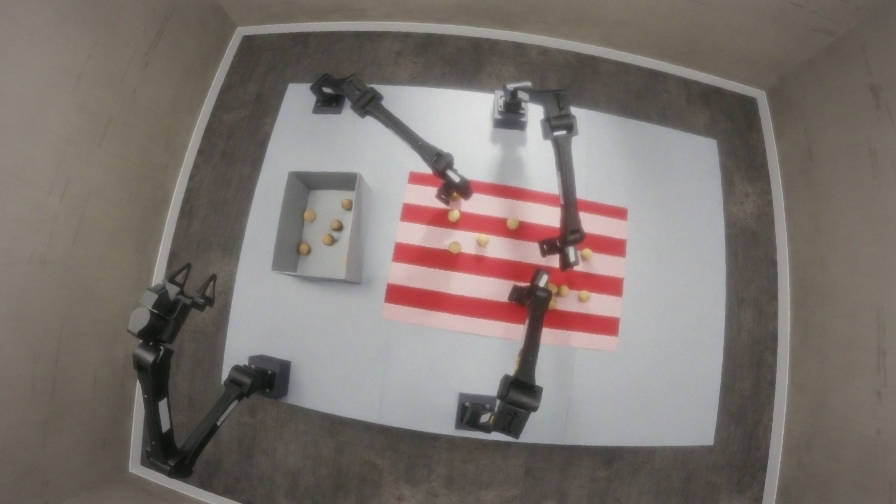

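>>> execute_actions(
  actions=[
    {"arm1":{"joints":{"gripper_m":0.04}},"arm3":{"joints":{"gripper_m":0.04}},"arm4":{"joints":{"gripper_m":0.04}}},
  ],
  cameras=[],
)

>>> execute_actions(
  actions=[
    {"arm1":{"joints":{"joint2_rad":1.474,"joint3_rad":1.44,"joint4_rad":-0.944}},"arm3":{"joints":{"joint2_rad":1.3,"joint3_rad":1.8,"joint4_rad":-1.2}},"arm4":{"joints":{"joint2_rad":1.3,"joint3_rad":1.5,"joint4_rad":-1.2}}},
  ],
  cameras=[],
)

>>> execute_actions(
  actions=[
    {"arm1":{"joints":{"joint1_rad":0.15}},"arm3":{"joints":{"joint1_rad":-0.83,"joint3_rad":2.575,"joint4_rad":-0.99}},"arm4":{"joints":{"joint1_rad":0.887,"joint3_rad":2.37,"joint4_rad":-0.974}}},
  ],
  cameras=[],
)

>>> execute_actions(
  actions=[
    {"arm1":{"joints":{"gripper_m":0.093}},"arm3":{"joints":{"joint2_rad":2.355}},"arm4":{"joints":{"joint2_rad":2.168}}},
  ],
  cameras=[],
)

>>> execute_actions(
  actions=[
    {"arm3":{"joints":{"gripper_m":0.093}},"arm4":{"joints":{"gripper_m":0.093}}},
  ],
  cameras=[],
)

>>> execute_actions(
  actions=[
    {"arm1":{"joints":{"joint2_rad":1.0,"joint4_rad":-0.94}},"arm3":{"joints":{"joint2_rad":1.2,"joint3_rad":1.282,"joint4_rad":-0.846}},"arm4":{"joints":{"joint2_rad":1.2,"joint3_rad":1.30,"joint4_rad":-0.948}}},
  ],
  cameras=[],
)

>>> execute_actions(
  actions=[
    {"arm1":{"joints":{"joint1_rad":0.915,"joint3_rad":2.388}},"arm3":{"joints":{"joint1_rad":0.074}},"arm4":{"joints":{"joint1_rad":-0.471}}},
  ],
  cameras=[],
)

>>> execute_actions(
  actions=[
    {"arm1":{"joints":{"joint2_rad":2.565}},"arm3":{"joints":{"joint2_rad":1.99}},"arm4":{"joints":{"joint2_rad":1.927}}},
  ],
  cameras=["arm1_cam_wrist","arm3_cam_wrist","arm4_cam_wrist"],
)

Scene clock: 104.87 s.
arm1.joint_positions: joint1_rad=+0.991 joint2_rad=+2.477 joint3_rad=+2.347 joint4_rad=-1.144 joint5_rad=+0.009 joint6_rad=-0.006 gripper_m=+0.047
arm1.joint_status: gripper_m off_target (ended at +0.047, target +0.040)
arm1.hand: x=-0.1872 y=+0.2095 z=+0.7579 quat_wxyz=(-0.139, -0.276, -0.950, +0.044) (m; scene frame)
arm2.joint_positions: joint1_rad=-0.163 joint2_rad=+0.789 joint3_rad=+1.189 joint4_rad=-0.724 joint5_rad=+0.015 joint6_rad=-0.004 gripper_m=+0.093
arm2.joint_status: not commanded
arm2.hand: x=-0.8068 y=-0.2671 z=+1.3372 quat_wxyz=(-0.451, +0.525, -0.619, -0.371) (m; scene frame)
arm3.joint_positions: joint1_rad=+0.318 joint2_rad=+2.273 joint3_rad=+1.772 joint4_rad=-1.076 joint5_rad=+0.015 joint6_rad=+0.013 gripper_m=+0.047
arm3.joint_status: gripper_m off_target (ended at +0.047, target +0.040)
arm3.hand: x=+0.2312 y=+0.0404 z=+0.7538 quat_wxyz=(+0.007, -0.571, -0.821, +0.005) (m; scene frame)
arm4.joint_positions: joint1_rad=-0.271 joint2_rad=+1.875 joint3_rad=+1.234 joint4_rad=-0.929 joint5_rad=+0.015 joint6_rad=-0.017 gripper_m=+0.047
arm4.joint_status: gripper_m off_target (ended at +0.047, target +0.040)
arm4.hand: x=+0.1349 y=-0.1620 z=+0.7467 quat_wxyz=(-0.009, +0.615, -0.789, +0.002) (m; scene frame)
pictures: none
No camera images: the call's "cameras" was empty. Leave "cameras" out to get every camera's image.

Scene clock: 106.77 s.
arm1.joint_positions: joint1_rad=+0.991 joint2_rad=+1.451 joint3_rad=+1.442 joint4_rad=-0.949 joint5_rad=+0.009 joint6_rad=-0.006 gripper_m=+0.047
arm1.joint_status: all done
arm1.hand: x=-0.3930 y=+0.3402 z=+1.0435 quat_wxyz=(-0.286, -0.267, -0.916, +0.088) (m; scene frame)
arm2.joint_positions: joint1_rad=-0.163 joint2_rad=+0.789 joint3_rad=+1.189 joint4_rad=-0.724 joint5_rad=+0.015 joint6_rad=-0.004 gripper_m=+0.093
arm2.joint_status: not commanded
arm2.hand: x=-0.8068 y=-0.2671 z=+1.3372 quat_wxyz=(-0.451, +0.525, -0.619, -0.371) (m; scene frame)
arm3.joint_positions: joint1_rad=+0.318 joint2_rad=+1.311 joint3_rad=+1.792 joint4_rad=-1.193 joint5_rad=+0.015 joint6_rad=+0.013 gripper_m=+0.047
arm3.joint_status: all done
arm3.hand: x=+0.1827 y=+0.1685 z=+1.3369 quat_wxyz=(-0.341, -0.522, -0.745, +0.240) (m; scene frame)
arm4.joint_positions: joint1_rad=-0.271 joint2_rad=+1.304 joint3_rad=+1.488 joint4_rad=-1.192 joint5_rad=+0.015 joint6_rad=-0.017 gripper_m=+0.047
arm4.joint_status: all done
arm4.hand: x=+0.1312 y=-0.1778 z=+1.1254 quat_wxyz=(-0.230, +0.588, -0.758, -0.165) (m; scene frame)
pictures: none
No camera images: the call's "cameras" was empty. Leave "cameras" out to get every camera's image.

Scene clock: 108.63 s.
arm1.joint_positions: joint1_rad=+0.147 joint2_rad=+1.454 joint3_rad=+1.442 joint4_rad=-0.949 joint5_rad=+0.011 joint6_rad=-0.006 gripper_m=+0.047
arm1.joint_status: all done
arm1.hand: x=-0.7832 y=+0.0869 z=+1.0409 quat_wxyz=(-0.221, -0.619, -0.727, +0.198) (m; scene frame)
arm2.joint_positions: joint1_rad=-0.163 joint2_rad=+0.789 joint3_rad=+1.189 joint4_rad=-0.724 joint5_rad=+0.015 joint6_rad=-0.004 gripper_m=+0.093
arm2.joint_status: not commanded
arm2.hand: x=-0.8068 y=-0.2671 z=+1.3372 quat_wxyz=(-0.451, +0.525, -0.619, -0.371) (m; scene frame)
arm3.joint_positions: joint1_rad=-0.825 joint2_rad=+1.306 joint3_rad=+2.572 joint4_rad=-1.003 joint5_rad=+0.016 joint6_rad=+0.013 gripper_m=+0.047
arm3.joint_status: all done
arm3.hand: x=-0.2403 y=+0.4095 z=+1.7489 quat_wxyz=(-0.307, -0.565, -0.226, +0.732) (m; scene frame)
arm4.joint_positions: joint1_rad=+0.885 joint2_rad=+1.288 joint3_rad=+2.341 joint4_rad=-0.984 joint5_rad=+0.015 joint6_rad=-0.017 gripper_m=+0.047
arm4.joint_status: all done
arm4.hand: x=-0.3232 y=-0.3963 z=+1.6085 quat_wxyz=(-0.257, +0.642, -0.222, -0.687) (m; scene frame)
pictures: none
No camera images: the call's "cameras" was empty. Leave "cameras" out to get every camera's image.

Scene clock: 110.83 s.
arm1.joint_positions: joint1_rad=+0.147 joint2_rad=+1.454 joint3_rad=+1.442 joint4_rad=-0.949 joint5_rad=+0.011 joint6_rad=-0.006 gripper_m=+0.093
arm1.joint_status: all done
arm1.hand: x=-0.7832 y=+0.0869 z=+1.0409 quat_wxyz=(-0.221, -0.619, -0.727, +0.198) (m; scene frame)
arm2.joint_positions: joint1_rad=-0.163 joint2_rad=+0.789 joint3_rad=+1.189 joint4_rad=-0.724 joint5_rad=+0.015 joint6_rad=-0.004 gripper_m=+0.093
arm2.joint_status: not commanded
arm2.hand: x=-0.8068 y=-0.2671 z=+1.3372 quat_wxyz=(-0.451, +0.525, -0.619, -0.371) (m; scene frame)
arm3.joint_positions: joint1_rad=-0.825 joint2_rad=+2.347 joint3_rad=+2.530 joint4_rad=-0.995 joint5_rad=+0.016 joint6_rad=+0.013 gripper_m=+0.047
arm3.joint_status: all done
arm3.hand: x=-0.6187 y=+0.0241 z=+1.0524 quat_wxyz=(-0.139, -0.860, -0.351, +0.344) (m; scene frame)
arm4.joint_positions: joint1_rad=+0.885 joint2_rad=+2.178 joint3_rad=+2.329 joint4_rad=-0.977 joint5_rad=+0.015 joint6_rad=-0.017 gripper_m=+0.047
arm4.joint_status: all done
arm4.hand: x=-0.6512 y=-0.1253 z=+1.0279 quat_wxyz=(-0.135, +0.880, -0.303, -0.340) (m; scene frame)
pictures: none
No camera images: the call's "cameras" was empty. Leave "cameras" out to get every camera's image.

Scene clock: 111.43 s.
arm1.joint_positions: joint1_rad=+0.147 joint2_rad=+1.454 joint3_rad=+1.442 joint4_rad=-0.949 joint5_rad=+0.011 joint6_rad=-0.006 gripper_m=+0.093
arm1.joint_status: not commanded
arm1.hand: x=-0.7832 y=+0.0869 z=+1.0409 quat_wxyz=(-0.221, -0.619, -0.727, +0.198) (m; scene frame)
arm2.joint_positions: joint1_rad=-0.163 joint2_rad=+0.789 joint3_rad=+1.189 joint4_rad=-0.724 joint5_rad=+0.015 joint6_rad=-0.004 gripper_m=+0.093
arm2.joint_status: not commanded
arm2.hand: x=-0.8068 y=-0.2671 z=+1.3372 quat_wxyz=(-0.451, +0.525, -0.619, -0.371) (m; scene frame)
arm3.joint_positions: joint1_rad=-0.825 joint2_rad=+2.347 joint3_rad=+2.530 joint4_rad=-0.995 joint5_rad=+0.016 joint6_rad=+0.013 gripper_m=+0.093
arm3.joint_status: all done
arm3.hand: x=-0.6187 y=+0.0241 z=+1.0524 quat_wxyz=(-0.139, -0.860, -0.351, +0.344) (m; scene frame)
arm4.joint_positions: joint1_rad=+0.885 joint2_rad=+2.178 joint3_rad=+2.329 joint4_rad=-0.977 joint5_rad=+0.015 joint6_rad=-0.017 gripper_m=+0.093
arm4.joint_status: all done
arm4.hand: x=-0.6512 y=-0.1253 z=+1.0279 quat_wxyz=(-0.135, +0.880, -0.303, -0.340) (m; scene frame)
pictures: none
No camera images: the call's "cameras" was empty. Leave "cameras" out to get every camera's image.

Scene clock: 113.20 s.
arm1.joint_positions: joint1_rad=+0.147 joint2_rad=+0.998 joint3_rad=+1.431 joint4_rad=-0.946 joint5_rad=+0.011 joint6_rad=-0.006 gripper_m=+0.093
arm1.joint_status: all done
arm1.hand: x=-0.8036 y=+0.2171 z=+1.2586 quat_wxyz=(-0.377, -0.562, -0.658, +0.331) (m; scene frame)
arm2.joint_positions: joint1_rad=-0.163 joint2_rad=+0.789 joint3_rad=+1.189 joint4_rad=-0.724 joint5_rad=+0.015 joint6_rad=-0.004 gripper_m=+0.093
arm2.joint_status: not commanded
arm2.hand: x=-0.8068 y=-0.2671 z=+1.3372 quat_wxyz=(-0.451, +0.525, -0.619, -0.371) (m; scene frame)
arm3.joint_positions: joint1_rad=-0.825 joint2_rad=+1.210 joint3_rad=+1.273 joint4_rad=-0.852 joint5_rad=+0.016 joint6_rad=+0.013 gripper_m=+0.093
arm3.joint_status: all done
arm3.hand: x=-0.3565 y=+0.2913 z=+1.1660 quat_wxyz=(-0.143, -0.856, -0.350, +0.354) (m; scene frame)
arm4.joint_positions: joint1_rad=+0.885 joint2_rad=+1.199 joint3_rad=+1.297 joint4_rad=-0.954 joint5_rad=+0.015 joint6_rad=-0.017 gripper_m=+0.093
arm4.joint_status: all done
arm4.hand: x=-0.3795 y=-0.3450 z=+1.1066 quat_wxyz=(-0.131, +0.885, -0.304, -0.328) (m; scene frame)
pictures: none
No camera images: the call's "cameras" was empty. Leave "cameras" out to get every camera's image.

Scene clock: 115.03 s.
arm1.joint_positions: joint1_rad=+0.905 joint2_rad=+0.994 joint3_rad=+2.393 joint4_rad=-0.942 joint5_rad=+0.011 joint6_rad=-0.006 gripper_m=+0.093
arm1.joint_status: all done
arm1.hand: x=-0.7440 y=+0.5457 z=+1.7050 quat_wxyz=(-0.801, -0.175, -0.501, +0.277) (m; scene frame)
arm2.joint_positions: joint1_rad=-0.163 joint2_rad=+0.789 joint3_rad=+1.189 joint4_rad=-0.724 joint5_rad=+0.015 joint6_rad=-0.004 gripper_m=+0.093
arm2.joint_status: not commanded
arm2.hand: x=-0.8068 y=-0.2671 z=+1.3372 quat_wxyz=(-0.451, +0.525, -0.619, -0.371) (m; scene frame)
arm3.joint_positions: joint1_rad=+0.077 joint2_rad=+1.210 joint3_rad=+1.273 joint4_rad=-0.852 joint5_rad=+0.015 joint6_rad=+0.013 gripper_m=+0.093
arm3.joint_status: all done
arm3.hand: x=+0.0613 y=+0.1478 z=+1.1656 quat_wxyz=(-0.283, -0.617, -0.688, +0.256) (m; scene frame)
arm4.joint_positions: joint1_rad=-0.475 joint2_rad=+1.199 joint3_rad=+1.297 joint4_rad=-0.954 joint5_rad=+0.015 joint6_rad=-0.017 gripper_m=+0.093
arm4.joint_status: all done
arm4.hand: x=+0.2225 y=-0.2188 z=+1.1088 quat_wxyz=(-0.306, +0.494, -0.794, -0.179) (m; scene frame)
pictures: none
No camera images: the call's "cameras" was empty. Leave "cameras" out to get every camera's image.

Scene clock: 117.07 s.
arm1.joint_positions: joint1_rad=+0.907 joint2_rad=+2.517 joint3_rad=+2.375 joint4_rad=-0.937 joint5_rad=+0.009 joint6_rad=-0.004 gripper_m=+0.093
arm1.joint_status: all done
arm1.hand: x=-0.1866 y=+0.1232 z=+0.7572 quat_wxyz=(-0.227, -0.312, -0.919, +0.080) (m; scene frame)
arm2.joint_positions: joint1_rad=-0.163 joint2_rad=+0.789 joint3_rad=+1.189 joint4_rad=-0.724 joint5_rad=+0.015 joint6_rad=-0.004 gripper_m=+0.093
arm2.joint_status: not commanded
arm2.hand: x=-0.8068 y=-0.2671 z=+1.3372 quat_wxyz=(-0.451, +0.525, -0.619, -0.371) (m; scene frame)
arm3.joint_positions: joint1_rad=+0.077 joint2_rad=+2.006 joint3_rad=+1.273 joint4_rad=-0.852 joint5_rad=+0.015 joint6_rad=+0.013 gripper_m=+0.093
arm3.joint_status: all done
arm3.hand: x=+0.0631 y=+0.1303 z=+0.7509 quat_wxyz=(+0.010, -0.666, -0.746, +0.001) (m; scene frame)
arm4.joint_positions: joint1_rad=-0.474 joint2_rad=+1.913 joint3_rad=+1.300 joint4_rad=-0.951 joint5_rad=+0.016 joint6_rad=-0.017 gripper_m=+0.093
arm4.joint_status: all done
arm4.hand: x=+0.2398 y=-0.1809 z=+0.7483 quat_wxyz=(-0.010, +0.532, -0.847, +0.001) (m; scene frame)
pictures: arm1_cam_wrist, arm3_cam_wrist, arm4_cam_wrist
Images, in order (width x height): arm1_cam_wrist 896x504, arm3_cam_wrist 896x504, arm4_cam_wrist 896x504.

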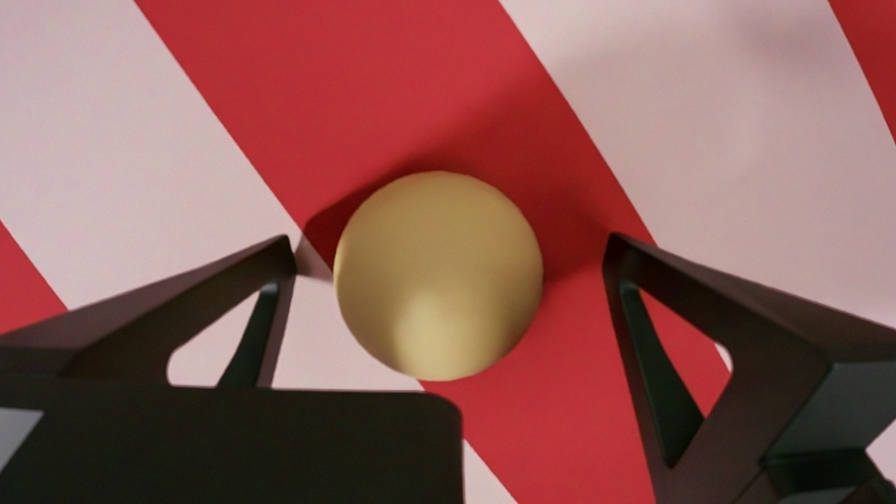

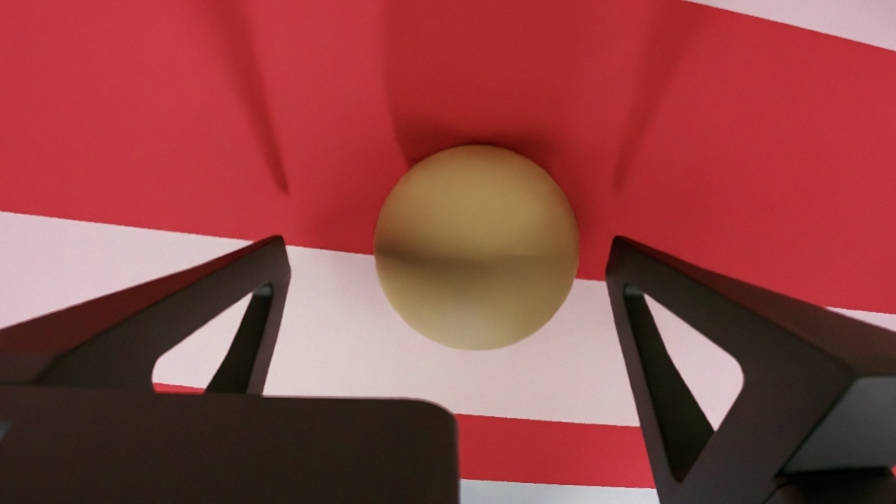

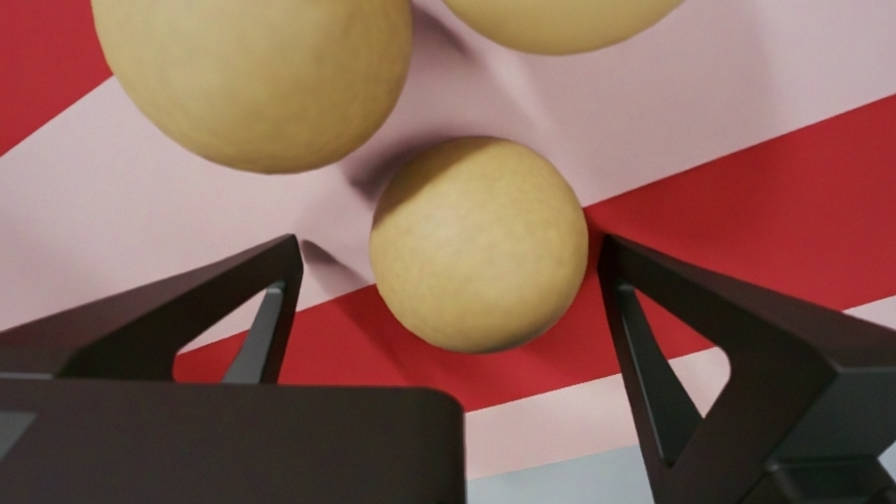

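>>> execute_actions(
  actions=[
    {"arm1":{"joints":{"gripper_m":0.04}},"arm3":{"joints":{"gripper_m":0.04,"joint4_rad":-0.81}},"arm4":{"joints":{"gripper_m":0.04,"joint4_rad":-0.91}}},
  ],
  cameras=[],
)

>>> execute_actions(
  actions=[
    {"arm1":{"joints":{"joint2_rad":1.474,"joint3_rad":1.44,"joint4_rad":-0.944}},"arm3":{"joints":{"joint2_rad":1.3,"joint3_rad":1.7,"joint4_rad":-1.2}},"arm4":{"joints":{"joint2_rad":1.3,"joint3_rad":1.2,"joint4_rad":-1.2}}},
  ],
  cameras=[],
)

>>> execute_actions(
  actions=[
    {"arm1":{"joints":{"joint1_rad":0.15}},"arm3":{"joints":{"joint1_rad":-0.83,"joint3_rad":2.575,"joint4_rad":-0.99}},"arm4":{"joints":{"joint1_rad":0.887,"joint3_rad":2.37,"joint4_rad":-0.974}}},
  ],
  cameras=[],
)

>>> execute_actions(
  actions=[
    {"arm1":{"joints":{"gripper_m":0.093}},"arm3":{"joints":{"joint2_rad":2.355}},"arm4":{"joints":{"joint2_rad":2.168}}},
  ],
  cameras=[],
)

>>> execute_actions(
  actions=[
    {"arm3":{"joints":{"gripper_m":0.093}},"arm4":{"joints":{"gripper_m":0.093}}},
  ],
  cameras=[],
)

>>> execute_actions(
  actions=[
    {"arm1":{"joints":{"joint2_rad":0.8}},"arm3":{"joints":{"joint2_rad":1.2,"joint3_rad":1.658,"joint4_rad":-1.014}},"arm4":{"joints":{"joint2_rad":1.2,"joint3_rad":1.753,"joint4_rad":-1.135}}},
  ],
  cameras=[],
)

>>> execute_actions(
  actions=[
    {"arm3":{"joints":{"joint1_rad":-0.139}},"arm4":{"joints":{"joint1_rad":-0.629}}},
  ],
  cameras=[],
)

>>> execute_actions(
  actions=[
    {"arm3":{"joints":{"joint2_rad":2.205}},"arm4":{"joints":{"joint2_rad":2.2}}},
  ],
  cameras=["arm3_cam_wrist","arm4_cam_wrist","cam_high"],
)

Scene clock: 128.97 s.
arm1.joint_positions: joint1_rad=+0.907 joint2_rad=+2.517 joint3_rad=+2.375 joint4_rad=-0.937 joint5_rad=+0.009 joint6_rad=-0.004 gripper_m=+0.047
arm1.joint_status: gripper_m off_target (ended at +0.047, target +0.040)
arm1.hand: x=-0.1864 y=+0.1235 z=+0.7572 quat_wxyz=(-0.227, -0.311, -0.919, +0.080) (m; scene frame)
arm2.joint_positions: joint1_rad=-0.163 joint2_rad=+0.789 joint3_rad=+1.189 joint4_rad=-0.724 joint5_rad=+0.015 joint6_rad=-0.004 gripper_m=+0.093
arm2.joint_status: not commanded
arm2.hand: x=-0.8068 y=-0.2671 z=+1.3372 quat_wxyz=(-0.451, +0.525, -0.619, -0.371) (m; scene frame)
arm3.joint_positions: joint1_rad=+0.077 joint2_rad=+2.006 joint3_rad=+1.273 joint4_rad=-0.821 joint5_rad=+0.015 joint6_rad=+0.013 gripper_m=+0.047
arm3.joint_status: gripper_m off_target (ended at +0.047, target +0.040); the others done
arm3.hand: x=+0.0640 y=+0.1228 z=+0.7509 quat_wxyz=(-0.001, -0.666, -0.746, +0.011) (m; scene frame)
arm4.joint_positions: joint1_rad=-0.474 joint2_rad=+1.913 joint3_rad=+1.300 joint4_rad=-0.921 joint5_rad=+0.016 joint6_rad=-0.017 gripper_m=+0.047
arm4.joint_status: gripper_m off_target (ended at +0.047, target +0.040); the others done
arm4.hand: x=+0.2432 y=-0.1742 z=+0.7486 quat_wxyz=(-0.023, +0.531, -0.847, -0.007) (m; scene frame)
pictures: none
No camera images: the call's "cameras" was empty. Leave "cameras" out to get every camera's image.

Scene clock: 130.90 s.
arm1.joint_positions: joint1_rad=+0.907 joint2_rad=+1.451 joint3_rad=+1.442 joint4_rad=-0.944 joint5_rad=+0.009 joint6_rad=-0.004 gripper_m=+0.047
arm1.joint_status: all done
arm1.hand: x=-0.4195 y=+0.3009 z=+1.0441 quat_wxyz=(-0.285, -0.306, -0.903, +0.100) (m; scene frame)
arm2.joint_positions: joint1_rad=-0.163 joint2_rad=+0.789 joint3_rad=+1.189 joint4_rad=-0.724 joint5_rad=+0.015 joint6_rad=-0.004 gripper_m=+0.093
arm2.joint_status: not commanded
arm2.hand: x=-0.8068 y=-0.2671 z=+1.3372 quat_wxyz=(-0.451, +0.525, -0.619, -0.371) (m; scene frame)
arm3.joint_positions: joint1_rad=+0.077 joint2_rad=+1.311 joint3_rad=+1.690 joint4_rad=-1.194 joint5_rad=+0.015 joint6_rad=+0.013 gripper_m=+0.047
arm3.joint_status: all done
arm3.hand: x=+0.0624 y=+0.1402 z=+1.2835 quat_wxyz=(-0.274, -0.620, -0.692, +0.248) (m; scene frame)
arm4.joint_positions: joint1_rad=-0.474 joint2_rad=+1.286 joint3_rad=+1.183 joint4_rad=-1.193 joint5_rad=+0.016 joint6_rad=-0.017 gripper_m=+0.047
arm4.joint_status: all done
arm4.hand: x=+0.1948 y=-0.2723 z=+0.9860 quat_wxyz=(-0.125, +0.525, -0.839, -0.069) (m; scene frame)
pictures: none
No camera images: the call's "cameras" was empty. Leave "cameras" out to get every camera's image.

Scene clock: 132.93 s.
arm1.joint_positions: joint1_rad=+0.146 joint2_rad=+1.453 joint3_rad=+1.442 joint4_rad=-0.944 joint5_rad=+0.011 joint6_rad=-0.004 gripper_m=+0.047
arm1.joint_status: all done
arm1.hand: x=-0.7837 y=+0.0859 z=+1.0420 quat_wxyz=(-0.224, -0.620, -0.725, +0.200) (m; scene frame)
arm2.joint_positions: joint1_rad=-0.163 joint2_rad=+0.789 joint3_rad=+1.189 joint4_rad=-0.724 joint5_rad=+0.015 joint6_rad=-0.004 gripper_m=+0.093
arm2.joint_status: not commanded
arm2.hand: x=-0.8068 y=-0.2671 z=+1.3372 quat_wxyz=(-0.451, +0.525, -0.619, -0.371) (m; scene frame)
arm3.joint_positions: joint1_rad=-0.826 joint2_rad=+1.308 joint3_rad=+2.573 joint4_rad=-1.001 joint5_rad=+0.017 joint6_rad=+0.013 gripper_m=+0.047
arm3.joint_status: all done
arm3.hand: x=-0.2406 y=+0.4095 z=+1.7496 quat_wxyz=(-0.307, -0.564, -0.225, +0.733) (m; scene frame)
arm4.joint_positions: joint1_rad=+0.885 joint2_rad=+1.288 joint3_rad=+2.342 joint4_rad=-0.982 joint5_rad=+0.014 joint6_rad=-0.017 gripper_m=+0.047
arm4.joint_status: all done
arm4.hand: x=-0.3227 y=-0.3969 z=+1.6096 quat_wxyz=(-0.258, +0.641, -0.222, -0.688) (m; scene frame)
pictures: none
No camera images: the call's "cameras" was empty. Leave "cameras" out to get every camera's image.

Scene clock: 135.13 s.
arm1.joint_positions: joint1_rad=+0.146 joint2_rad=+1.453 joint3_rad=+1.442 joint4_rad=-0.944 joint5_rad=+0.011 joint6_rad=-0.004 gripper_m=+0.093
arm1.joint_status: all done
arm1.hand: x=-0.7837 y=+0.0859 z=+1.0420 quat_wxyz=(-0.224, -0.620, -0.725, +0.200) (m; scene frame)
arm2.joint_positions: joint1_rad=-0.163 joint2_rad=+0.789 joint3_rad=+1.189 joint4_rad=-0.724 joint5_rad=+0.015 joint6_rad=-0.004 gripper_m=+0.093
arm2.joint_status: not commanded
arm2.hand: x=-0.8068 y=-0.2671 z=+1.3372 quat_wxyz=(-0.451, +0.525, -0.619, -0.371) (m; scene frame)
arm3.joint_positions: joint1_rad=-0.826 joint2_rad=+2.347 joint3_rad=+2.531 joint4_rad=-0.995 joint5_rad=+0.017 joint6_rad=+0.013 gripper_m=+0.047
arm3.joint_status: all done
arm3.hand: x=-0.6190 y=+0.0244 z=+1.0526 quat_wxyz=(-0.139, -0.860, -0.351, +0.344) (m; scene frame)
arm4.joint_positions: joint1_rad=+0.885 joint2_rad=+2.178 joint3_rad=+2.329 joint4_rad=-0.977 joint5_rad=+0.014 joint6_rad=-0.017 gripper_m=+0.047
arm4.joint_status: all done
arm4.hand: x=-0.6513 y=-0.1253 z=+1.0281 quat_wxyz=(-0.135, +0.880, -0.303, -0.341) (m; scene frame)
pictures: none
No camera images: the call's "cameras" was empty. Leave "cameras" out to get every camera's image.

Scene clock: 135.73 s.
arm1.joint_positions: joint1_rad=+0.146 joint2_rad=+1.453 joint3_rad=+1.442 joint4_rad=-0.944 joint5_rad=+0.011 joint6_rad=-0.004 gripper_m=+0.093
arm1.joint_status: not commanded
arm1.hand: x=-0.7837 y=+0.0859 z=+1.0420 quat_wxyz=(-0.224, -0.620, -0.725, +0.200) (m; scene frame)
arm2.joint_positions: joint1_rad=-0.163 joint2_rad=+0.789 joint3_rad=+1.189 joint4_rad=-0.724 joint5_rad=+0.015 joint6_rad=-0.004 gripper_m=+0.093
arm2.joint_status: not commanded
arm2.hand: x=-0.8068 y=-0.2671 z=+1.3372 quat_wxyz=(-0.451, +0.525, -0.619, -0.371) (m; scene frame)
arm3.joint_positions: joint1_rad=-0.826 joint2_rad=+2.347 joint3_rad=+2.531 joint4_rad=-0.995 joint5_rad=+0.017 joint6_rad=+0.013 gripper_m=+0.093
arm3.joint_status: all done
arm3.hand: x=-0.6190 y=+0.0244 z=+1.0526 quat_wxyz=(-0.139, -0.860, -0.351, +0.344) (m; scene frame)
arm4.joint_positions: joint1_rad=+0.885 joint2_rad=+2.178 joint3_rad=+2.329 joint4_rad=-0.977 joint5_rad=+0.014 joint6_rad=-0.017 gripper_m=+0.093
arm4.joint_status: all done
arm4.hand: x=-0.6513 y=-0.1253 z=+1.0281 quat_wxyz=(-0.135, +0.880, -0.303, -0.341) (m; scene frame)
pictures: none
No camera images: the call's "cameras" was empty. Leave "cameras" out to get every camera's image.

Scene clock: 137.67 s.
arm1.joint_positions: joint1_rad=+0.146 joint2_rad=+0.800 joint3_rad=+1.437 joint4_rad=-0.944 joint5_rad=+0.011 joint6_rad=-0.004 gripper_m=+0.093
arm1.joint_status: all done
arm1.hand: x=-0.8173 y=+0.3019 z=+1.3364 quat_wxyz=(-0.443, -0.527, -0.613, +0.387) (m; scene frame)
arm2.joint_positions: joint1_rad=-0.163 joint2_rad=+0.789 joint3_rad=+1.189 joint4_rad=-0.724 joint5_rad=+0.015 joint6_rad=-0.004 gripper_m=+0.093
arm2.joint_status: not commanded
arm2.hand: x=-0.8068 y=-0.2671 z=+1.3372 quat_wxyz=(-0.451, +0.525, -0.619, -0.371) (m; scene frame)
arm3.joint_positions: joint1_rad=-0.826 joint2_rad=+1.204 joint3_rad=+1.657 joint4_rad=-1.012 joint5_rad=+0.017 joint6_rad=+0.013 gripper_m=+0.093
arm3.joint_status: all done
arm3.hand: x=-0.3531 y=+0.2951 z=+1.3527 quat_wxyz=(-0.184, -0.810, -0.329, +0.449) (m; scene frame)
arm4.joint_positions: joint1_rad=+0.885 joint2_rad=+1.206 joint3_rad=+1.751 joint4_rad=-1.130 joint5_rad=+0.014 joint6_rad=-0.017 gripper_m=+0.093
arm4.joint_status: all done
arm4.hand: x=-0.3741 y=-0.3519 z=+1.3180 quat_wxyz=(-0.172, +0.831, -0.286, -0.444) (m; scene frame)
pictures: none
No camera images: the call's "cameras" was empty. Leave "cameras" out to get every camera's image.

Scene clock: 139.40 s.
arm1.joint_positions: joint1_rad=+0.146 joint2_rad=+0.800 joint3_rad=+1.437 joint4_rad=-0.944 joint5_rad=+0.011 joint6_rad=-0.004 gripper_m=+0.093
arm1.joint_status: not commanded
arm1.hand: x=-0.8173 y=+0.3019 z=+1.3364 quat_wxyz=(-0.443, -0.527, -0.613, +0.387) (m; scene frame)
arm2.joint_positions: joint1_rad=-0.163 joint2_rad=+0.789 joint3_rad=+1.189 joint4_rad=-0.724 joint5_rad=+0.015 joint6_rad=-0.004 gripper_m=+0.093
arm2.joint_status: not commanded
arm2.hand: x=-0.8068 y=-0.2671 z=+1.3372 quat_wxyz=(-0.451, +0.525, -0.619, -0.371) (m; scene frame)
arm3.joint_positions: joint1_rad=-0.137 joint2_rad=+1.204 joint3_rad=+1.657 joint4_rad=-1.012 joint5_rad=+0.015 joint6_rad=+0.013 gripper_m=+0.093
arm3.joint_status: all done
arm3.hand: x=-0.0463 y=+0.1513 z=+1.3525 quat_wxyz=(-0.325, -0.651, -0.584, +0.360) (m; scene frame)
arm4.joint_positions: joint1_rad=-0.632 joint2_rad=+1.206 joint3_rad=+1.751 joint4_rad=-1.130 joint5_rad=+0.014 joint6_rad=-0.017 gripper_m=+0.093
arm4.joint_status: all done
arm4.hand: x=+0.2831 y=-0.2671 z=+1.3199 quat_wxyz=(-0.429, +0.403, -0.781, -0.211) (m; scene frame)
pictures: none
No camera images: the call's "cameras" was empty. Leave "cameras" out to get every camera's image.

Scene clock: 141.03 s.
arm1.joint_positions: joint1_rad=+0.146 joint2_rad=+0.800 joint3_rad=+1.437 joint4_rad=-0.944 joint5_rad=+0.011 joint6_rad=-0.004 gripper_m=+0.093
arm1.joint_status: not commanded
arm1.hand: x=-0.8173 y=+0.3019 z=+1.3364 quat_wxyz=(-0.443, -0.527, -0.613, +0.387) (m; scene frame)
arm2.joint_positions: joint1_rad=-0.163 joint2_rad=+0.789 joint3_rad=+1.189 joint4_rad=-0.724 joint5_rad=+0.015 joint6_rad=-0.004 gripper_m=+0.093
arm2.joint_status: not commanded
arm2.hand: x=-0.8068 y=-0.2671 z=+1.3372 quat_wxyz=(-0.451, +0.525, -0.619, -0.371) (m; scene frame)
arm3.joint_positions: joint1_rad=-0.137 joint2_rad=+2.208 joint3_rad=+1.642 joint4_rad=-1.014 joint5_rad=+0.015 joint6_rad=+0.013 gripper_m=+0.093
arm3.joint_status: all done
arm3.hand: x=-0.0573 y=+0.0310 z=+0.7508 quat_wxyz=(+0.009, -0.742, -0.671, +0.002) (m; scene frame)
arm4.joint_positions: joint1_rad=-0.631 joint2_rad=+2.175 joint3_rad=+1.753 joint4_rad=-1.134 joint5_rad=+0.016 joint6_rad=-0.017 gripper_m=+0.093
arm4.joint_status: all done
arm4.hand: x=+0.3789 y=-0.1282 z=+0.7519 quat_wxyz=(-0.013, +0.464, -0.886, -0.001) (m; scene frame)
pictures: arm3_cam_wrist, arm4_cam_wrist, cam_high
Images, in order (width x height): arm3_cam_wrist 896x504, arm4_cam_wrist 896x504, cam_high 896x504.

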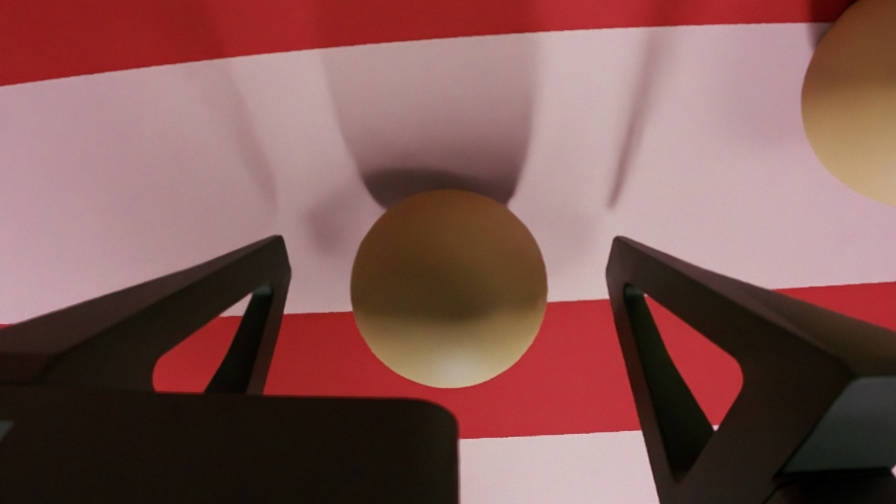

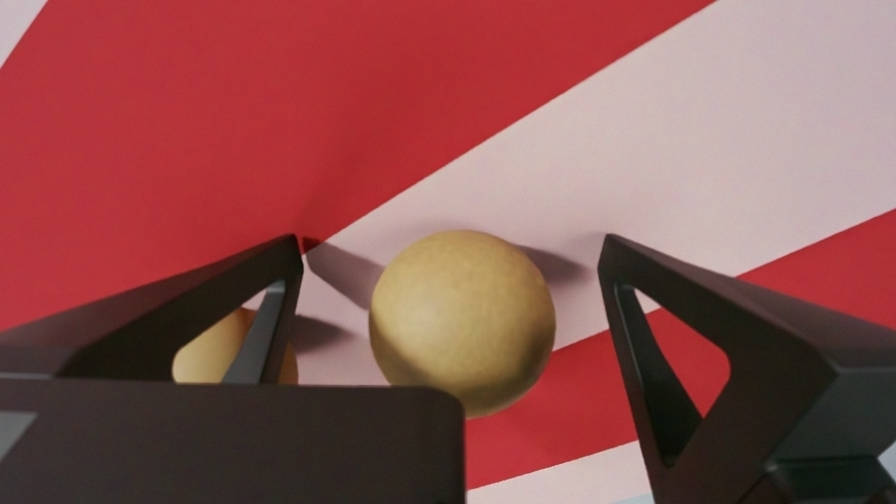

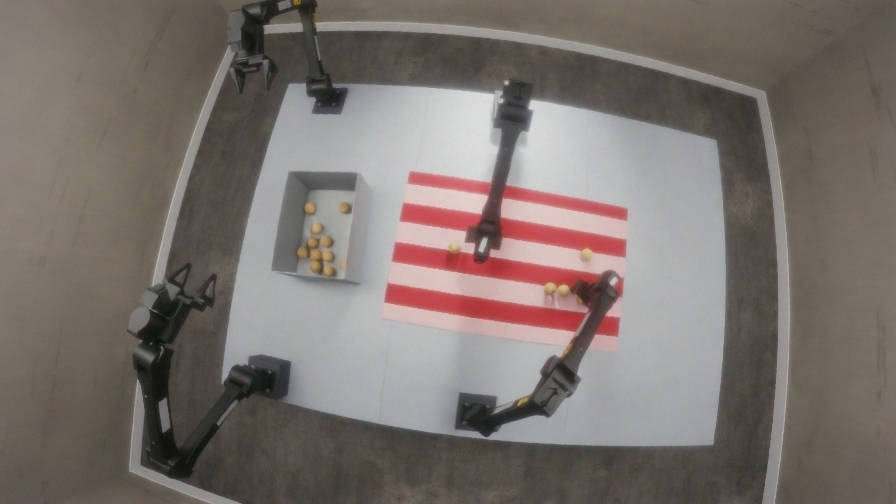

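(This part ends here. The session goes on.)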